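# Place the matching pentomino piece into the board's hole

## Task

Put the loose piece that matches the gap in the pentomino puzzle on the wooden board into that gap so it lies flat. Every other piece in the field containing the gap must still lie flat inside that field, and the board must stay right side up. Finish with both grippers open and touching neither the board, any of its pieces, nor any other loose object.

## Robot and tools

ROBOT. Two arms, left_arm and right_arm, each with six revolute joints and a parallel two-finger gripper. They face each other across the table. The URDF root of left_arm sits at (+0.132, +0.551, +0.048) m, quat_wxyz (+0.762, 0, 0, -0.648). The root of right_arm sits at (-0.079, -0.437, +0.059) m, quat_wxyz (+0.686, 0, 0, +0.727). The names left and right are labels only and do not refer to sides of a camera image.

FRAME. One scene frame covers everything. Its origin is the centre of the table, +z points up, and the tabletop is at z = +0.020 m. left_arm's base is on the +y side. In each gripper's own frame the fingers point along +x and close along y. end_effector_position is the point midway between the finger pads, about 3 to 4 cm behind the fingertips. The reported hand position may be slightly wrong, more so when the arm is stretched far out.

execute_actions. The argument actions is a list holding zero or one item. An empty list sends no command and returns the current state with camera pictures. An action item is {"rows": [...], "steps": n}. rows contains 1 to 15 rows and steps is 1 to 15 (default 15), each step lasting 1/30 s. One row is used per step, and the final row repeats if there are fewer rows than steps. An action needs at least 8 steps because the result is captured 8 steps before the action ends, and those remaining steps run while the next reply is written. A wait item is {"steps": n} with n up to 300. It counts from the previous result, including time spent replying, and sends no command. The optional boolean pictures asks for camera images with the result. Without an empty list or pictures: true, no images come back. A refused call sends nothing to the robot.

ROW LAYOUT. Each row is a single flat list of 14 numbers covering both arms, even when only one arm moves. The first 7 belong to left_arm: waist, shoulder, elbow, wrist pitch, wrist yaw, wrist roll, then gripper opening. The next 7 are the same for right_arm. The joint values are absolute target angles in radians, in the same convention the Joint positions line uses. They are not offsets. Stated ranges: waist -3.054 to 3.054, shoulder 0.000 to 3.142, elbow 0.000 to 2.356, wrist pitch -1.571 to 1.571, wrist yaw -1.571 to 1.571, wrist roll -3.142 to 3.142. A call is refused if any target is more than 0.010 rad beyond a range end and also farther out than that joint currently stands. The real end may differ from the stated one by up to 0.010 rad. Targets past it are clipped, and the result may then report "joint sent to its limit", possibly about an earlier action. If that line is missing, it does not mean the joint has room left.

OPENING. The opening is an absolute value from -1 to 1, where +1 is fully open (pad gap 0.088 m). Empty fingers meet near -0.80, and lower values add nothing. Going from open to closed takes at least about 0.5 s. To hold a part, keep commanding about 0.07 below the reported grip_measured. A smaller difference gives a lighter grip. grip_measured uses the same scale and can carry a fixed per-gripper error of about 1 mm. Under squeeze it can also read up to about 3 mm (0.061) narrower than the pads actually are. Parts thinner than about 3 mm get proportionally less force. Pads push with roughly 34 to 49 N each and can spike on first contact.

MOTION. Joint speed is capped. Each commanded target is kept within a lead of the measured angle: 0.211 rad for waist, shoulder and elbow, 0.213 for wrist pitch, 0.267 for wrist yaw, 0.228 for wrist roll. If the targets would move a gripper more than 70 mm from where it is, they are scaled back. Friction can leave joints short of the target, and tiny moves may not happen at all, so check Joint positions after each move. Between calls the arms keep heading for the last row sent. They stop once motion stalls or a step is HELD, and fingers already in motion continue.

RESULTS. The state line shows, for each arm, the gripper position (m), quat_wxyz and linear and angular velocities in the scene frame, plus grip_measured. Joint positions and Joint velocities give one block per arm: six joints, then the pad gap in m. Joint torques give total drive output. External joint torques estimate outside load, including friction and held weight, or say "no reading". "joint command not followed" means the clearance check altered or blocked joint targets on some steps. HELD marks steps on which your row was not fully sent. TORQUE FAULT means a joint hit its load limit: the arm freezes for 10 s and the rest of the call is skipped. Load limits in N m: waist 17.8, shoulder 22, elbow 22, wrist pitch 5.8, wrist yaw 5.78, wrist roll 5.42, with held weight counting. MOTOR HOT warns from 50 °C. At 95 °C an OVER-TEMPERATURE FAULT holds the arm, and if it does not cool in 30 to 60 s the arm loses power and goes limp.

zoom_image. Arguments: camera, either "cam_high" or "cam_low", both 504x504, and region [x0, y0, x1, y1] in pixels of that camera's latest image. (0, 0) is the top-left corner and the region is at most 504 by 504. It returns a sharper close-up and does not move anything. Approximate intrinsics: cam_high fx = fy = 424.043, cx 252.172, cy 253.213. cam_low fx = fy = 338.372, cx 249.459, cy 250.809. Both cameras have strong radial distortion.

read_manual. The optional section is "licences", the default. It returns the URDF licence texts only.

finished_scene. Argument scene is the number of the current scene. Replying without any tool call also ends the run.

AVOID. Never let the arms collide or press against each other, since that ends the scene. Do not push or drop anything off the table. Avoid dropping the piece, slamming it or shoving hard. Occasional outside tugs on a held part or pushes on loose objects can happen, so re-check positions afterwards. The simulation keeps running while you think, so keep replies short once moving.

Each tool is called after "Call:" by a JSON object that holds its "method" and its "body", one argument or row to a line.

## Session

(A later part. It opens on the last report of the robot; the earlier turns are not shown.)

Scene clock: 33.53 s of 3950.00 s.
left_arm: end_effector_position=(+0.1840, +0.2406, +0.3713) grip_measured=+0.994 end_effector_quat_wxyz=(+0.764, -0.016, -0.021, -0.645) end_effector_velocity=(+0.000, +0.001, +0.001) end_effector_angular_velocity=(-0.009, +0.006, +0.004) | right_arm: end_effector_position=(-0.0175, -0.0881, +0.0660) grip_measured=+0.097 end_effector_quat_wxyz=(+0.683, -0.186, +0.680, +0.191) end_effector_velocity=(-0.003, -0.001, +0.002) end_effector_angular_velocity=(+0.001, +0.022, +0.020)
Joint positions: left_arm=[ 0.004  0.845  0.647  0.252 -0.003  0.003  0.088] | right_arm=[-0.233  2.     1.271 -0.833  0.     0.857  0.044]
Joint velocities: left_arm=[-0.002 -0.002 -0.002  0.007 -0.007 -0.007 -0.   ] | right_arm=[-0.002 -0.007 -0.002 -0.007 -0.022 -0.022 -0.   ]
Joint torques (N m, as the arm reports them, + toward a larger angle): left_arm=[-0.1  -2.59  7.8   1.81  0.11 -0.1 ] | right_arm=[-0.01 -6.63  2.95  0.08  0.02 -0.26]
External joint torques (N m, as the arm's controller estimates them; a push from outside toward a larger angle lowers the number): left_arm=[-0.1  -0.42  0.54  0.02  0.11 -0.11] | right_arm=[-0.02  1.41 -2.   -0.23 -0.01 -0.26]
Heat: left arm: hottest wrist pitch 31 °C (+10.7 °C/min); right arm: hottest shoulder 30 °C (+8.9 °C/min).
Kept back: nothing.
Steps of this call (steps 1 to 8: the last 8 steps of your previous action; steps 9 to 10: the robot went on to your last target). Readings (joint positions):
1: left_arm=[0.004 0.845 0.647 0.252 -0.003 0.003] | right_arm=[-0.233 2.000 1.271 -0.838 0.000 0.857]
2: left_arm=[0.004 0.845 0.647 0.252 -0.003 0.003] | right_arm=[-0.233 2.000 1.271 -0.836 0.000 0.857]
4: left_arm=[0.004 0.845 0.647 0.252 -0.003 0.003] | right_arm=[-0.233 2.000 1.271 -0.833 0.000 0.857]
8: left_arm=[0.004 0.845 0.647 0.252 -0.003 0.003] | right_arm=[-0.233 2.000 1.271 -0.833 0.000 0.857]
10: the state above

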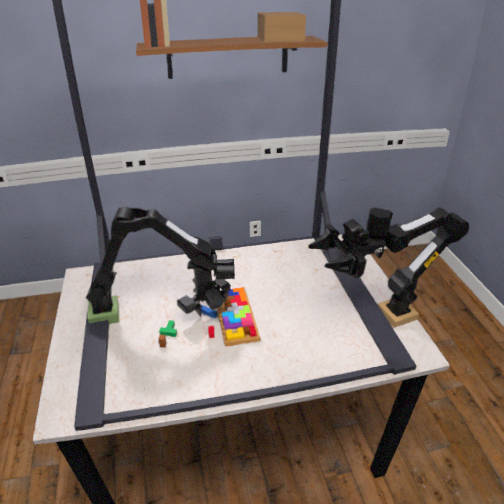

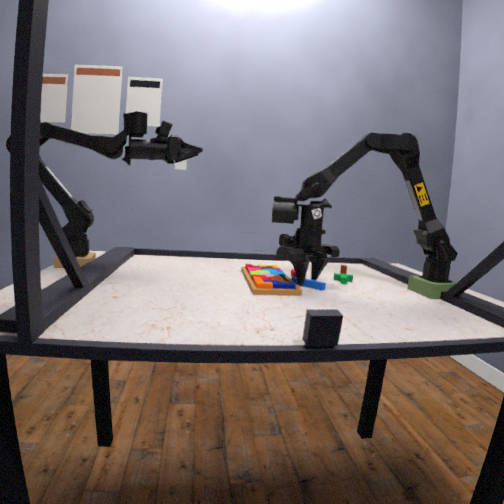

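Call:
{"method": "execute_actions", "body": {
  "actions": [
    {"rows":[[0.004,0.845,0.647,0.252,0,0,1,-0.232,2.0,1.271,-0.835,0,0.857,-0.66]],"steps":15}
  ]
}}

Call:
{"method": "execute_actions", "body": {
  "actions": [
    {"steps":10}
  ]
}}

Call:
{"method": "execute_actions", "body": {
  "actions": [
    {"rows":[[0.004,0.845,0.647,0.252,0,0,1,-0.232,1.93,1.37,-1.01,0,0.857,-0.66]],"steps":15}
  ]
}}

Call:
{"method": "execute_actions", "body": {
  "actions": [
    {"rows":[[0.004,0.845,0.647,0.252,0,0,1,-0.129,2.11,1.645,-1.1,0,1.5,-0.66]],"steps":15}
  ]
}}

Call:
{"method": "execute_actions", "body": {
  "actions": [
    {"steps":15}
  ],
  "pictures": true
}}

Call:
{"method": "zoom_image", "body": {
  "camera": "cam_high",
  "region": [180, 260, 260, 330]
}}

Call:
{"method": "zoom_image", "body": {
  "camera": "cam_low",
  "region": [240, 240, 330, 310]
}}

Scene clock: 34.63 s of 3950.00 s.
left_arm: end_effector_position=(+0.1840, +0.2406, +0.3713) grip_measured=+0.994 end_effector_quat_wxyz=(+0.764, -0.016, -0.021, -0.645) end_effector_velocity=(+0.002, +0.001, -0.002) end_effector_angular_velocity=(+0.006, +0.010, +0.019) | right_arm: end_effector_position=(-0.0176, -0.0882, +0.0660) grip_measured=-0.474 end_effector_quat_wxyz=(+0.683, -0.186, +0.680, +0.191) end_effector_velocity=(-0.000, -0.000, +0.001) end_effector_angular_velocity=(-0.001, +0.008, +0.005)
Joint positions: left_arm=[ 0.004  0.845  0.647  0.252 -0.003  0.003  0.088] | right_arm=[-0.233  2.     1.271 -0.833 -0.     0.857  0.016]
Joint velocities: left_arm=[-0.002 -0.002 -0.002 -0.007 -0.022 -0.007  0.   ] | right_arm=[-0.002 -0.002  0.002 -0.007 -0.007 -0.007  0.05 ]
Joint torques (N m, as the arm reports them, + toward a larger angle): left_arm=[-0.14 -2.65  7.79  1.82  0.11 -0.1 ] | right_arm=[-0.01 -7.5   3.79 -0.16  0.02  0.01]
External joint torques (N m, as the arm's controller estimates them; a push from outside toward a larger angle lowers the number): left_arm=[-0.16 -0.48  0.53  0.02  0.12 -0.11] | right_arm=[ 0.05  0.63 -1.25 -0.48 -0.03  0.  ]
Heat: left arm: hottest wrist pitch 31 °C (+10.4 °C/min); right arm: hottest shoulder 30 °C (+8.7 °C/min).
Steps of this call (steps 1 to 15: the robot went on to your last target; steps 16 to 26: nothing new was sent; steps 27 to 33: the first 7 steps of this action). Readings (joint positions):
27: left_arm=[0.004 0.845 0.647 0.252 -0.003 0.003] | right_arm=[-0.233 2.000 1.271 -0.833 0.000 0.857]
28: left_arm=[0.004 0.845 0.647 0.252 -0.003 0.003] | right_arm=[-0.233 2.000 1.271 -0.833 0.000 0.857]
30: left_arm=[0.004 0.845 0.647 0.252 -0.003 0.003] | right_arm=[-0.233 2.000 1.271 -0.833 0.000 0.857]
33: the state above

Scene clock: 34.97 s of 3950.00 s.
left_arm: end_effector_position=(+0.1840, +0.2406, +0.3713) grip_measured=+0.994 end_effector_quat_wxyz=(+0.764, -0.016, -0.021, -0.645) end_effector_velocity=(-0.003, -0.000, +0.000) end_effector_angular_velocity=(-0.001, +0.022, -0.016) | right_arm: end_effector_position=(-0.0176, -0.0883, +0.0660) grip_measured=-0.471 end_effector_quat_wxyz=(+0.683, -0.186, +0.681, +0.190) end_effector_velocity=(+0.001, -0.003, -0.001) end_effector_angular_velocity=(-0.011, +0.009, -0.015)
Joint positions: left_arm=[ 0.004  0.845  0.647  0.252 -0.003  0.003  0.088] | right_arm=[-0.233  2.     1.271 -0.834 -0.     0.857  0.016]
Joint velocities: left_arm=[-0.007 -0.002  0.002 -0.007  0.007 -0.022 -0.   ] | right_arm=[-0.007  0.002 -0.002 -0.007 -0.007  0.007 -0.   ]
Joint torques (N m, as the arm reports them, + toward a larger angle): left_arm=[-0.12 -2.64  7.78  1.81  0.12 -0.1 ] | right_arm=[ 0.11 -7.19  3.88 -0.18  0.03  0.02]
External joint torques (N m, as the arm's controller estimates them; a push from outside toward a larger angle lowers the number): left_arm=[-0.11 -0.47  0.51  0.02  0.11 -0.11] | right_arm=[ 0.16  0.81 -1.07 -0.5  -0.01  0.02]
Heat: left arm: hottest wrist pitch 31 °C (+10.3 °C/min); right arm: hottest shoulder 30 °C (+8.6 °C/min).
Kept back: nothing.
Steps of this call (steps 1 to 8: the last 8 steps of your previous action; steps 9 to 10: the robot went on to your last target). Readings (joint positions):
1: left_arm=[0.004 0.845 0.647 0.252 -0.003 0.003] | right_arm=[-0.233 2.000 1.271 -0.833 -0.000 0.857]
2: left_arm=[0.004 0.845 0.647 0.252 -0.003 0.003] | right_arm=[-0.233 2.000 1.271 -0.833 -0.000 0.857]
4: left_arm=[0.004 0.845 0.647 0.252 -0.003 0.003] | right_arm=[-0.233 2.000 1.271 -0.834 -0.000 0.857]
8: left_arm=[0.004 0.845 0.647 0.252 -0.003 0.003] | right_arm=[-0.233 2.000 1.271 -0.834 -0.000 0.857]
10: the state above

Scene clock: 35.20 s of 3950.00 s.
left_arm: end_effector_position=(+0.1840, +0.2406, +0.3713) grip_measured=+0.994 end_effector_quat_wxyz=(+0.764, -0.016, -0.021, -0.645) end_effector_velocity=(+0.002, +0.002, -0.004) end_effector_angular_velocity=(+0.018, -0.004, +0.010) | right_arm: end_effector_position=(-0.0180, -0.0906, +0.1061) grip_measured=-0.471 end_effector_quat_wxyz=(+0.681, -0.190, +0.682, +0.187) end_effector_velocity=(+0.004, +0.025, +0.096) end_effector_angular_velocity=(+0.182, -0.025, -0.010)
Joint positions: left_arm=[ 0.004  0.845  0.647  0.252 -0.003  0.003  0.088] | right_arm=[-0.233  1.94   1.358 -0.993 -0.     0.857  0.016]
Joint velocities: left_arm=[ 0.002 -0.007 -0.002 -0.022 -0.007  0.007 -0.   ] | right_arm=[-0.002 -0.173  0.164 -0.154 -0.007  0.007 -0.   ]
Joint torques (N m, as the arm reports them, + toward a larger angle): left_arm=[-0.14 -2.62  7.75  1.82  0.11 -0.11] | right_arm=[ 0.01 -6.9   4.4  -0.4   0.01 -0.03]
External joint torques (N m, as the arm's controller estimates them; a push from outside toward a larger angle lowers the number): left_arm=[-0.16 -0.44  0.5   0.03  0.12 -0.11] | right_arm=[-0.04 -0.49  0.19 -0.54 -0.02 -0.04]
Heat: left arm: hottest wrist pitch 31 °C (+10.2 °C/min); right arm: hottest shoulder 30 °C (+8.5 °C/min).
Steps of this call (steps 1 to 7: the first 7 steps of this action). Readings (joint positions):
1: left_arm=[0.004 0.845 0.647 0.252 -0.003 0.003] | right_arm=[-0.233 1.996 1.289 -0.879 -0.000 0.857]
2: left_arm=[0.004 0.845 0.647 0.252 -0.003 0.003] | right_arm=[-0.233 1.992 1.305 -0.929 -0.000 0.857]
4: left_arm=[0.004 0.845 0.647 0.252 -0.003 0.003] | right_arm=[-0.233 1.968 1.327 -0.972 -0.000 0.857]
7: the state above

Scene clock: 35.70 s of 3950.00 s.
left_arm: end_effector_position=(+0.1840, +0.2406, +0.3713) grip_measured=+0.994 end_effector_quat_wxyz=(+0.764, -0.016, -0.021, -0.645) end_effector_velocity=(-0.000, +0.001, +0.001) end_effector_angular_velocity=(-0.008, +0.006, -0.005) | right_arm: end_effector_position=(-0.0536, -0.0414, +0.1133) grip_measured=-0.471 end_effector_quat_wxyz=(+0.704, -0.060, +0.705, +0.059) end_effector_velocity=(-0.047, +0.044, +0.056) end_effector_angular_velocity=(+0.105, -0.017, -1.929)
Joint positions: left_arm=[ 0.004  0.845  0.647  0.252 -0.003  0.003  0.088] | right_arm=[-0.123  2.093  1.612 -1.091 -0.002  1.337  0.016]
Joint velocities: left_arm=[ 0.002 -0.002 -0.002  0.007  0.007 -0.007 -0.   ] | right_arm=[ 0.129  0.012  0.247 -0.125  0.007  2.059  0.   ]
Joint torques (N m, as the arm reports them, + toward a larger angle): left_arm=[-0.12 -2.65  7.82  1.81  0.12 -0.1 ] | right_arm=[-1.46 -6.83  5.53 -0.32  0.07  0.37]
External joint torques (N m, as the arm's controller estimates them; a push from outside toward a larger angle lowers the number): left_arm=[-0.14 -0.47  0.56  0.02  0.12 -0.11] | right_arm=[ 0.02  2.21  0.05 -0.56 -0.11  0.36]
Heat: left arm: hottest wrist pitch 31 °C (+10.1 °C/min); right arm: hottest shoulder 31 °C (+10.1 °C/min).
Steps of this call (steps 1 to 8: the last 8 steps of your previous action; steps 9 to 15: the first 7 steps of this action). Readings (joint positions):
9: left_arm=[0.004 0.845 0.647 0.252 -0.003 0.003] | right_arm=[-0.224 1.967 1.403 -1.055 0.006 0.919]
10: left_arm=[0.004 0.845 0.647 0.252 -0.003 0.003] | right_arm=[-0.204 2.005 1.462 -1.071 0.007 0.991]
12: left_arm=[0.004 0.845 0.647 0.252 -0.003 0.003] | right_arm=[-0.160 2.072 1.562 -1.066 0.001 1.128]
15: the state above

Scene clock: 36.20 s of 3950.00 s.
left_arm: end_effector_position=(+0.1840, +0.2406, +0.3713) grip_measured=+0.994 end_effector_quat_wxyz=(+0.764, -0.016, -0.021, -0.645) end_effector_velocity=(+0.000, +0.000, -0.005) end_effector_angular_velocity=(+0.020, +0.011, +0.004) | right_arm: end_effector_position=(-0.0516, -0.0381, +0.1157) grip_measured=-0.471 end_effector_quat_wxyz=(+0.707, -0.001, +0.708, +0.005) end_effector_velocity=(+0.002, -0.000, -0.001) end_effector_angular_velocity=(+0.003, +0.007, +0.000)
Joint positions: left_arm=[ 0.004  0.845  0.647  0.252 -0.003  0.003  0.088] | right_arm=[-0.128  2.099  1.631 -1.097 -0.002  1.492  0.016]
Joint velocities: left_arm=[-0.002 -0.002 -0.002 -0.022 -0.007 -0.007 -0.   ] | right_arm=[-0.007 -0.002 -0.007  0.007 -0.007 -0.007 -0.   ]
Joint torques (N m, as the arm reports them, + toward a larger angle): left_arm=[-0.11 -2.67  7.81  1.82  0.12 -0.09] | right_arm=[-0.14 -7.15  5.63 -0.28  0.07  0.29]
External joint torques (N m, as the arm's controller estimates them; a push from outside toward a larger angle lowers the number): left_arm=[-0.12 -0.52  0.58  0.04  0.12 -0.1 ] | right_arm=[-0.08  1.94  0.25 -0.56  0.01  0.29]
Heat: left arm: hottest wrist pitch 31 °C (+9.9 °C/min); right arm: hottest shoulder 31 °C (+9.9 °C/min).
Kept back: nothing.
Steps of this call (steps 1 to 8: the last 8 steps of your previous action; steps 9 to 15: the robot went on to your last target). Readings (joint positions):
1: left_arm=[0.004 0.845 0.647 0.252 -0.003 0.003] | right_arm=[-0.122 2.093 1.619 -1.093 -0.002 1.388]
2: left_arm=[0.004 0.845 0.647 0.252 -0.003 0.003] | right_arm=[-0.122 2.093 1.624 -1.093 -0.002 1.422]
4: left_arm=[0.004 0.845 0.647 0.252 -0.003 0.003] | right_arm=[-0.125 2.094 1.630 -1.095 -0.002 1.461]
8: left_arm=[0.004 0.845 0.647 0.252 -0.003 0.003] | right_arm=[-0.128 2.097 1.631 -1.097 -0.002 1.486]
15: the state above

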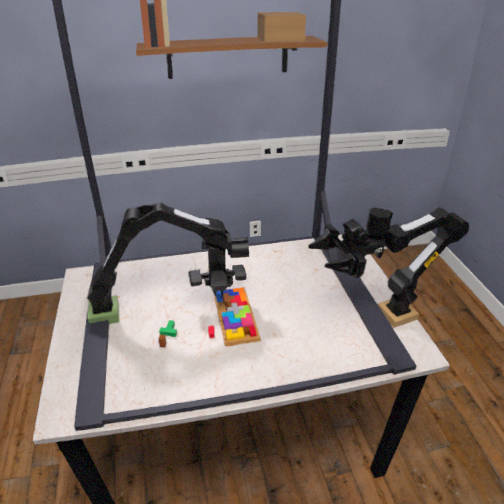

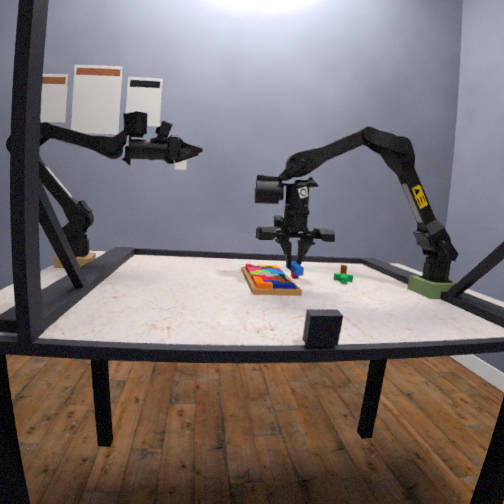

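Region (180, 260, 260, 330) of cam_high's 504x504 image, scaled by 6.300, with more detail than that image has; it fills the top 441 rows of this view, and the rest is white.

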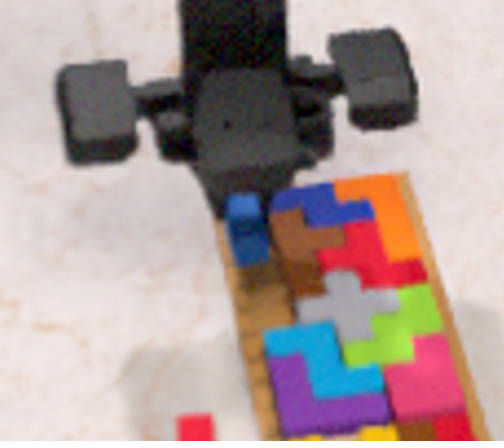

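Region (240, 240, 330, 310) of cam_low's 504x504 image, scaled by 5.600, with more detail than that image has.

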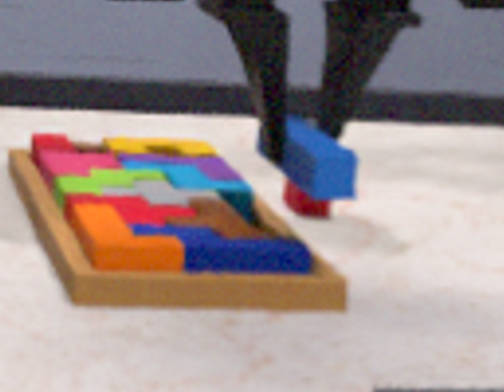

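Call:
{"method": "execute_actions", "body": {
  "actions": [
    {"rows":[[0.004,0.845,0.647,0.252,0,0,1,-0.175,2.13,1.67,-1.11,0,1.455,-0.66]],"steps":15}
  ]
}}

Call:
{"method": "execute_actions", "body": {
  "actions": [
    {"rows":[[0.004,0.845,0.647,0.252,0,0,1,-0.175,2.17,1.655,-1.06,0,1.455,-0.66]],"steps":15}
  ]
}}

Call:
{"method": "execute_actions", "body": {
  "actions": [
    {"steps":10}
  ],
  "pictures": true
}}

Call:
{"method": "zoom_image", "body": {
  "camera": "cam_high",
  "region": [180, 260, 260, 330]
}}

Call:
{"method": "zoom_image", "body": {
  "camera": "cam_low",
  "region": [240, 240, 330, 310]
}}

Scene clock: 37.57 s of 3950.00 s.
left_arm: end_effector_position=(+0.1840, +0.2406, +0.3713) grip_measured=+0.994 end_effector_quat_wxyz=(+0.764, -0.016, -0.021, -0.645) end_effector_velocity=(+0.000, -0.001, -0.007) end_effector_angular_velocity=(+0.025, +0.012, +0.004) | right_arm: end_effector_position=(-0.0315, -0.0366, +0.1142) grip_measured=-0.471 end_effector_quat_wxyz=(+0.707, +0.005, +0.707, -0.005) end_effector_velocity=(+0.027, -0.003, -0.003) end_effector_angular_velocity=(-0.011, +0.009, -0.020)
Joint positions: left_arm=[ 0.004  0.845  0.647  0.252 -0.003  0.003  0.088] | right_arm=[-0.176  2.118  1.654 -1.107 -0.     1.466  0.016]
Joint velocities: left_arm=[-0.002  0.002 -0.002 -0.022 -0.007 -0.007  0.   ] | right_arm=[-0.071  0.012  0.007 -0.007 -0.007 -0.051 -0.   ]
Joint torques (N m, as the arm reports them, + toward a larger angle): left_arm=[-0.16 -2.64  7.79  1.82  0.11 -0.09] | right_arm=[ 0.63 -7.44  5.85 -0.28  0.08 -0.19]
External joint torques (N m, as the arm's controller estimates them; a push from outside toward a larger angle lowers the number): left_arm=[-0.15 -0.51  0.6   0.04  0.11 -0.1 ] | right_arm=[-0.14  1.87  0.37 -0.58  0.09 -0.19]
Heat: left arm: hottest elbow 31 °C (+9.6 °C/min); right arm: hottest shoulder 31 °C (+9.6 °C/min).
Steps of this call (steps 1 to 15: the robot went on to your last target; steps 16 to 34: nothing new was sent; steps 35 to 41: the first 7 steps of this action). Readings (joint positions):
35: left_arm=[0.004 0.845 0.647 0.252 -0.003 0.003] | right_arm=[-0.131 2.103 1.636 -1.103 -0.002 1.490]
36: left_arm=[0.004 0.845 0.647 0.252 -0.003 0.003] | right_arm=[-0.138 2.107 1.643 -1.104 -0.003 1.483]
38: left_arm=[0.004 0.845 0.647 0.252 -0.003 0.003] | right_arm=[-0.159 2.114 1.651 -1.104 -0.002 1.472]
41: the state above

Scene clock: 38.07 s of 3950.00 s.
left_arm: end_effector_position=(+0.1840, +0.2406, +0.3713) grip_measured=+0.994 end_effector_quat_wxyz=(+0.764, -0.016, -0.021, -0.645) end_effector_velocity=(+0.002, +0.001, +0.001) end_effector_angular_velocity=(-0.006, -0.007, +0.020) | right_arm: end_effector_position=(-0.0304, -0.0299, +0.0974) grip_measured=-0.471 end_effector_quat_wxyz=(+0.707, +0.003, +0.707, -0.004) end_effector_velocity=(+0.003, +0.009, -0.026) end_effector_angular_velocity=(-0.002, +0.008, -0.000)
Joint positions: left_arm=[ 0.004  0.845  0.647  0.252 -0.003  0.003  0.088] | right_arm=[-0.177  2.162  1.655 -1.066 -0.     1.462  0.016]
Joint velocities: left_arm=[-0.002 -0.002 -0.002  0.007 -0.022  0.007 -0.   ] | right_arm=[-0.007  0.066 -0.002  0.066 -0.007 -0.007 -0.   ]
Joint torques (N m, as the arm reports them, + toward a larger angle): left_arm=[-0.14 -2.63  7.74  1.81  0.12 -0.1 ] | right_arm=[ 0.04 -8.2   4.31  0.07  0.09 -0.26]
External joint torques (N m, as the arm's controller estimates them; a push from outside toward a larger angle lowers the number): left_arm=[-0.15 -0.48  0.5   0.02  0.12 -0.11] | right_arm=[ 0.11  2.04 -1.42 -0.18  0.03 -0.26]
Heat: left arm: hottest elbow 31 °C (+9.5 °C/min); right arm: hottest shoulder 31 °C (+9.5 °C/min).
Steps of this call (steps 1 to 8: the last 8 steps of your previous action; steps 9 to 15: the first 7 steps of this action). Readings (joint positions):
9: left_arm=[0.004 0.845 0.647 0.252 -0.003 0.003] | right_arm=[-0.177 2.124 1.655 -1.103 -0.000 1.462]
10: left_arm=[0.004 0.845 0.647 0.252 -0.003 0.003] | right_arm=[-0.177 2.130 1.655 -1.086 -0.000 1.462]
12: left_arm=[0.004 0.845 0.647 0.252 -0.003 0.003] | right_arm=[-0.177 2.145 1.655 -1.072 -0.000 1.462]
15: the state above

Scene clock: 38.40 s of 3950.00 s.
left_arm: end_effector_position=(+0.1840, +0.2406, +0.3713) grip_measured=+0.994 end_effector_quat_wxyz=(+0.764, -0.016, -0.021, -0.645) end_effector_velocity=(+0.000, +0.000, -0.002) end_effector_angular_velocity=(+0.003, +0.023, +0.004) | right_arm: end_effector_position=(-0.0303, -0.0292, +0.0971) grip_measured=-0.471 end_effector_quat_wxyz=(+0.707, +0.004, +0.707, -0.004) end_effector_velocity=(-0.000, -0.002, -0.002) end_effector_angular_velocity=(-0.011, +0.009, +0.020)
Joint positions: left_arm=[ 0.004  0.845  0.647  0.252 -0.003  0.003  0.088] | right_arm=[-0.177  2.163  1.655 -1.063 -0.     1.462  0.016]
Joint velocities: left_arm=[-0.002 -0.002 -0.002 -0.007 -0.007 -0.022 -0.   ] | right_arm=[-0.002  0.002 -0.002 -0.007 -0.007 -0.022 -0.   ]
Joint torques (N m, as the arm reports them, + toward a larger angle): left_arm=[-0.13 -2.65  7.8   1.81  0.12 -0.1 ] | right_arm=[-0.04 -8.01  4.19  0.08  0.06 -0.25]
External joint torques (N m, as the arm's controller estimates them; a push from outside toward a larger angle lowers the number): left_arm=[-0.12 -0.49  0.57  0.03  0.11 -0.11] | right_arm=[ 0.02  1.33 -1.1  -0.2   0.   -0.25]
Heat: left arm: hottest elbow 31 °C (+9.4 °C/min); right arm: hottest shoulder 31 °C (+9.4 °C/min).
Kept back: nothing.
Steps of this call (steps 1 to 8: the last 8 steps of your previous action; steps 9 to 10: the robot went on to your last target). Readings (joint positions):
1: left_arm=[0.004 0.845 0.647 0.252 -0.003 0.003] | right_arm=[-0.177 2.163 1.655 -1.065 -0.000 1.462]
2: left_arm=[0.004 0.845 0.647 0.252 -0.003 0.003] | right_arm=[-0.177 2.163 1.655 -1.065 -0.000 1.462]
4: left_arm=[0.004 0.845 0.647 0.252 -0.003 0.003] | right_arm=[-0.177 2.163 1.655 -1.063 -0.000 1.462]
8: left_arm=[0.004 0.845 0.647 0.252 -0.003 0.003] | right_arm=[-0.177 2.163 1.655 -1.063 -0.000 1.462]
10: the state above

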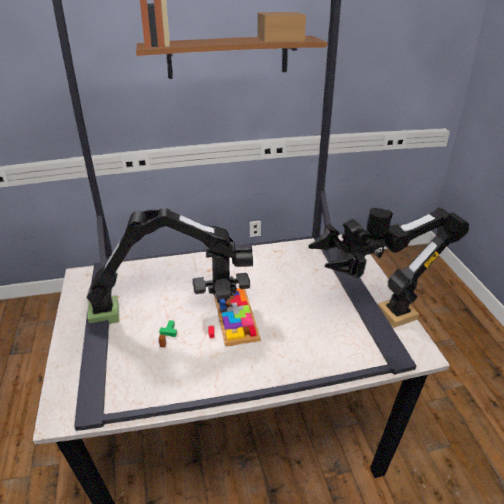

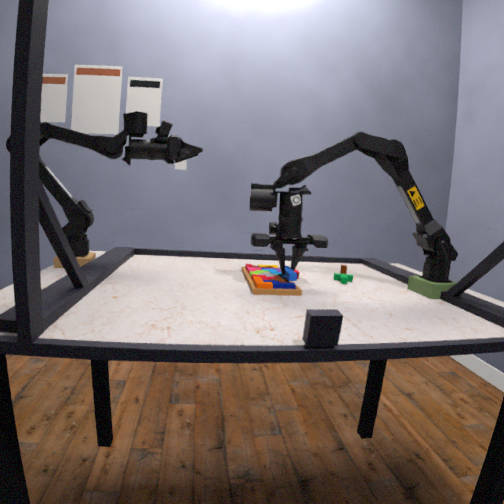

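Region (180, 260, 260, 330) of cam_high's 504x504 image, scaled by 6.300, with more detail than that image has; it fills the top 441 rows of this view, and the rest is white.

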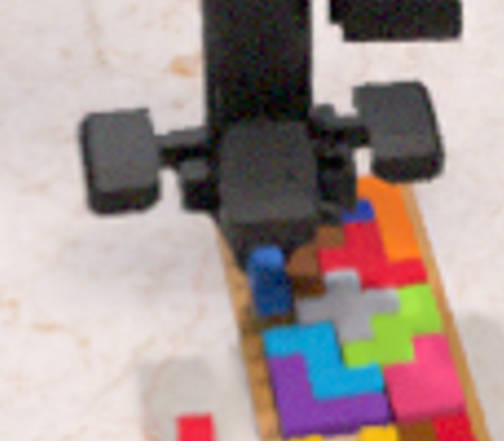

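Region (240, 240, 330, 310) of cam_low's 504x504 image, scaled by 5.600, with more detail than that image has.

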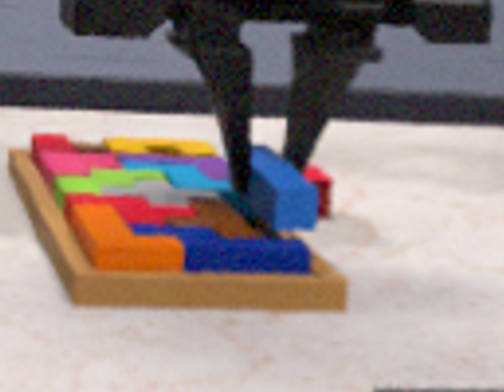

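Call:
{"method": "execute_actions", "body": {
  "actions": [
    {"rows":[[0.004,0.845,0.647,0.252,0,0,1,-0.177,2.175,1.635,-1.04,0,1.462,-0.66]],"steps":15}
  ]
}}

Call:
{"method": "execute_actions", "body": {
  "actions": [
    {"rows":[[0.004,0.845,0.647,0.252,0,0,1,-0.177,2.165,1.64,-1.045,0,1.462,-0.2]],"steps":15}
  ]
}}

Call:
{"method": "execute_actions", "body": {
  "actions": [
    {"rows":[[0.004,0.845,0.647,0.252,0,0,1,-0.177,2.15,1.66,-1.08,0,1.462,-0.2],[0.004,0.845,0.647,0.252,0,0,1,-0.177,2.14,1.68,-1.11,0,1.462,-0.2],[0.004,0.845,0.647,0.252,0,0,1,-0.177,2.12,1.7,-1.15,0,1.462,-0.2],[0.004,0.845,0.647,0.252,0,0,1,-0.177,2.05,1.7,-1.2,0,1.462,-0.2],[0.004,0.845,0.647,0.252,0,0,1,-0.177,1.9,1.65,-1.25,0,1.462,-0.2]],"steps":15}
  ]
}}

Call:
{"method": "execute_actions", "body": {
  "actions": [
    {"steps":15}
  ],
  "pictures": true
}}

Call:
{"method": "zoom_image", "body": {
  "camera": "cam_high",
  "region": [180, 260, 260, 330]
}}

Call:
{"method": "zoom_image", "body": {
  "camera": "cam_low",
  "region": [240, 240, 330, 310]
}}

Scene clock: 39.43 s of 3950.00 s.
left_arm: end_effector_position=(+0.1840, +0.2406, +0.3713) grip_measured=+0.994 end_effector_quat_wxyz=(+0.764, -0.016, -0.021, -0.645) end_effector_velocity=(+0.001, +0.000, -0.008) end_effector_angular_velocity=(+0.028, -0.002, +0.015) | right_arm: end_effector_position=(-0.0302, -0.0279, +0.0947) grip_measured=-0.471 end_effector_quat_wxyz=(+0.707, +0.007, +0.707, -0.001) end_effector_velocity=(-0.002, +0.002, -0.000) end_effector_angular_velocity=(+0.020, +0.020, -0.010)
Joint positions: left_arm=[ 0.004  0.845  0.647  0.252 -0.003  0.003  0.088] | right_arm=[-0.177  2.163  1.646 -1.045 -0.     1.462  0.016]
Joint velocities: left_arm=[-0.007 -0.002 -0.007 -0.022 -0.022  0.007  0.   ] | right_arm=[-0.002 -0.007 -0.012  0.022 -0.022  0.007 -0.   ]
Joint torques (N m, as the arm reports them, + toward a larger angle): left_arm=[-0.14 -2.63  7.78  1.82  0.12 -0.1 ] | right_arm=[ 0.04 -7.49  3.37  0.11  0.06 -0.02]
External joint torques (N m, as the arm's controller estimates them; a push from outside toward a larger angle lowers the number): left_arm=[-0.13 -0.56  0.69  0.08  0.12 -0.11] | right_arm=[ 0.03  2.19 -2.11 -0.21  0.01 -0.02]
Heat: left arm: hottest wrist pitch 32 °C (+10.7 °C/min); right arm: hottest shoulder 31 °C (+9.1 °C/min).
Steps of this call (steps 1 to 15: the robot went on to your last target; steps 16 to 24: nothing new was sent; steps 25 to 31: the first 7 steps of this action). Readings (joint positions):
25: left_arm=[0.004 0.845 0.647 0.252 -0.003 0.003] | right_arm=[-0.177 2.163 1.654 -1.058 -0.000 1.462]
26: left_arm=[0.004 0.845 0.647 0.252 -0.003 0.003] | right_arm=[-0.177 2.163 1.652 -1.052 -0.000 1.462]
28: left_arm=[0.004 0.845 0.647 0.252 -0.003 0.003] | right_arm=[-0.177 2.163 1.649 -1.047 -0.000 1.462]
31: the state above

Scene clock: 39.93 s of 3950.00 s.
left_arm: end_effector_position=(+0.1840, +0.2406, +0.3713) grip_measured=+0.994 end_effector_quat_wxyz=(+0.764, -0.016, -0.021, -0.645) end_effector_velocity=(+0.002, -0.000, -0.003) end_effector_angular_velocity=(+0.001, +0.008, +0.009) | right_arm: end_effector_position=(-0.0302, -0.0277, +0.0946) grip_measured=-0.232 end_effector_quat_wxyz=(+0.707, +0.007, +0.707, -0.000) end_effector_velocity=(-0.001, -0.002, +0.000) end_effector_angular_velocity=(-0.005, +0.023, -0.014)
Joint positions: left_arm=[ 0.004  0.845  0.647  0.252 -0.003  0.003  0.088] | right_arm=[-0.177  2.163  1.646 -1.043 -0.     1.462  0.028]
Joint velocities: left_arm=[ 0.002  0.002 -0.007  0.007 -0.007 -0.007  0.   ] | right_arm=[-0.007 -0.002 -0.002 -0.007 -0.022  0.007  0.018]
Joint torques (N m, as the arm reports them, + toward a larger angle): left_arm=[-0.11 -2.62  7.81  1.81  0.11 -0.1 ] | right_arm=[-0.04 -8.43  3.53 -0.22  0.02  0.01]
External joint torques (N m, as the arm's controller estimates them; a push from outside toward a larger angle lowers the number): left_arm=[-0.14 -0.5   0.6   0.03  0.12 -0.11] | right_arm=[ 0.02  1.08 -1.84 -0.51 -0.04  0.01]
Heat: left arm: hottest wrist pitch 32 °C (+10.5 °C/min); right arm: hottest shoulder 31 °C (+9.0 °C/min).
Steps of this call (steps 1 to 8: the last 8 steps of your previous action; steps 9 to 15: the first 7 steps of this action). Readings (joint positions):
9: left_arm=[0.004 0.845 0.647 0.252 -0.003 0.003] | right_arm=[-0.177 2.163 1.646 -1.043 -0.000 1.462]
10: left_arm=[0.004 0.845 0.647 0.252 -0.003 0.003] | right_arm=[-0.177 2.163 1.646 -1.043 -0.000 1.462]
12: left_arm=[0.004 0.845 0.647 0.252 -0.003 0.003] | right_arm=[-0.177 2.163 1.646 -1.043 -0.000 1.462]
15: the state above

Scene clock: 40.43 s of 3950.00 s.
left_arm: end_effector_position=(+0.1840, +0.2406, +0.3713) grip_measured=+0.994 end_effector_quat_wxyz=(+0.764, -0.016, -0.021, -0.645) end_effector_velocity=(+0.004, +0.001, -0.003) end_effector_angular_velocity=(+0.013, +0.026, +0.023) | right_arm: end_effector_position=(-0.0337, -0.0568, +0.1422) grip_measured=-0.203 end_effector_quat_wxyz=(+0.706, -0.006, +0.708, -0.014) end_effector_velocity=(-0.006, -0.071, +0.520) end_effector_angular_velocity=(+0.967, -0.123, +0.020)
Joint positions: left_arm=[ 0.004  0.845  0.647  0.252 -0.003  0.003  0.088] | right_arm=[-0.177  2.042  1.651 -1.209 -0.     1.462  0.029]
Joint velocities: left_arm=[ 0.002 -0.002  0.002 -0.022 -0.022 -0.022 -0.   ] | right_arm=[-0.002 -1.433 -0.012 -0.447  0.007 -0.022  0.   ]
Joint torques (N m, as the arm reports them, + toward a larger angle): left_arm=[-0.14 -2.62  7.79  1.82  0.11 -0.1 ] | right_arm=[ -0.02 -12.23   4.48  -0.14   0.02  -0.01]
External joint torques (N m, as the arm's controller estimates them; a push from outside toward a larger angle lowers the number): left_arm=[-0.16 -0.47  0.55  0.04  0.12 -0.11] | right_arm=[-0.01 -1.34 -2.49 -0.61 -0.06  0.  ]
Heat: left arm: hottest wrist pitch 32 °C (+10.4 °C/min); right arm: hottest shoulder 31 °C (+8.9 °C/min).
Steps of this call (steps 1 to 8: the last 8 steps of your previous action; steps 9 to 15: the first 7 steps of this action). Readings (joint positions):
9: left_arm=[0.004 0.845 0.647 0.252 -0.003 0.003] | right_arm=[-0.177 2.163 1.646 -1.049 -0.000 1.462]
10: left_arm=[0.004 0.845 0.647 0.252 -0.003 0.003] | right_arm=[-0.177 2.163 1.651 -1.069 -0.000 1.462]
12: left_arm=[0.004 0.845 0.647 0.252 -0.003 0.003] | right_arm=[-0.177 2.149 1.662 -1.122 -0.000 1.462]
15: the state above

Scene clock: 40.93 s of 3950.00 s.
left_arm: end_effector_position=(+0.1840, +0.2406, +0.3713) grip_measured=+0.994 end_effector_quat_wxyz=(+0.764, -0.016, -0.021, -0.645) end_effector_velocity=(+0.000, +0.000, -0.008) end_effector_angular_velocity=(+0.025, +0.012, +0.004) | right_arm: end_effector_position=(-0.0346, -0.0645, +0.1965) grip_measured=-0.203 end_effector_quat_wxyz=(+0.710, +0.034, +0.703, +0.027) end_effector_velocity=(-0.001, -0.004, +0.001) end_effector_angular_velocity=(-0.016, +0.010, -0.009)
Joint positions: left_arm=[ 0.004  0.845  0.647  0.252 -0.003  0.003  0.088] | right_arm=[-0.177  1.895  1.658 -1.247 -0.     1.462  0.029]
Joint velocities: left_arm=[-0.002 -0.002 -0.007 -0.022 -0.007 -0.007 -0.   ] | right_arm=[-0.002 -0.002  0.002 -0.022 -0.007  0.007 -0.   ]
Joint torques (N m, as the arm reports them, + toward a larger angle): left_arm=[-0.13 -2.64  7.8   1.81  0.12 -0.11] | right_arm=[-0.06 -6.77  3.63 -0.15  0.05 -0.02]
External joint torques (N m, as the arm's controller estimates them; a push from outside toward a larger angle lowers the number): left_arm=[-0.13 -0.51  0.65  0.05  0.12 -0.12] | right_arm=[-0.06  1.28 -2.04 -0.57  0.   -0.01]
Heat: left arm: hottest wrist pitch 32 °C (+10.3 °C/min); right arm: hottest shoulder 31 °C (+8.8 °C/min).
Kept back: nothing.
Steps of this call (steps 1 to 8: the last 8 steps of your previous action; steps 9 to 15: the robot went on to your last target). Readings (joint positions):
1: left_arm=[0.004 0.845 0.647 0.252 -0.003 0.003] | right_arm=[-0.177 1.997 1.651 -1.219 -0.000 1.462]
2: left_arm=[0.004 0.845 0.647 0.252 -0.003 0.003] | right_arm=[-0.177 1.956 1.653 -1.225 -0.000 1.462]
4: left_arm=[0.004 0.845 0.647 0.252 -0.003 0.003] | right_arm=[-0.177 1.899 1.660 -1.238 -0.000 1.462]
8: left_arm=[0.004 0.845 0.647 0.252 -0.003 0.003] | right_arm=[-0.177 1.889 1.660 -1.246 -0.000 1.462]
15: the state above

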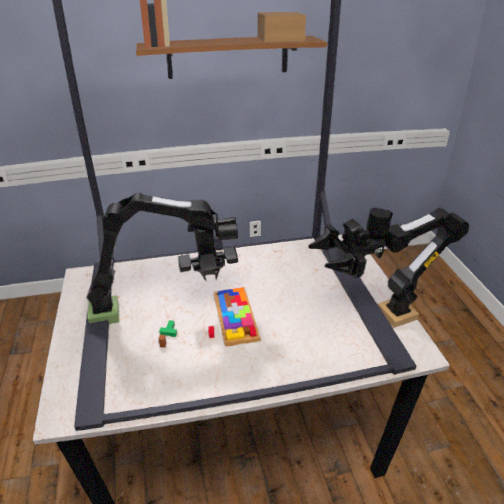

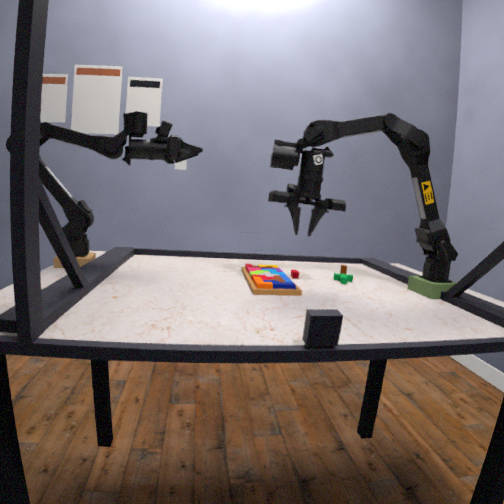

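Region (180, 260, 260, 330) of cam_high's 504x504 image, scaled by 6.300, with more detail than that image has; it fills the top 441 rows of this view, and the rest is white.

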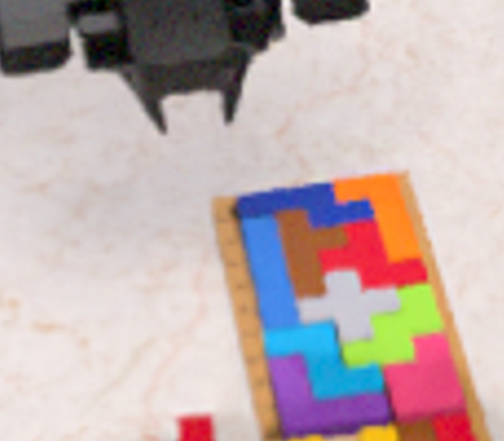

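Region (240, 240, 330, 310) of cam_low's 504x504 image, scaled by 5.600, with more detail than that image has.

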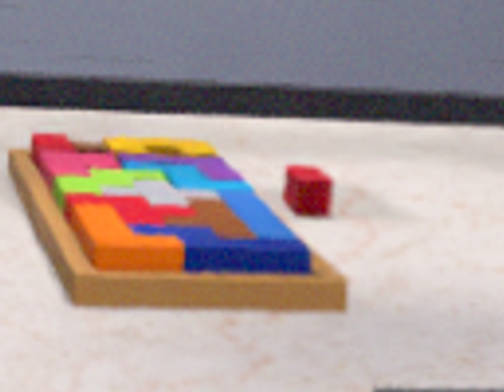

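Call:
{"method": "finished_scene", "body": {
  "scene": 2
}}

The scene is finished: the task was done.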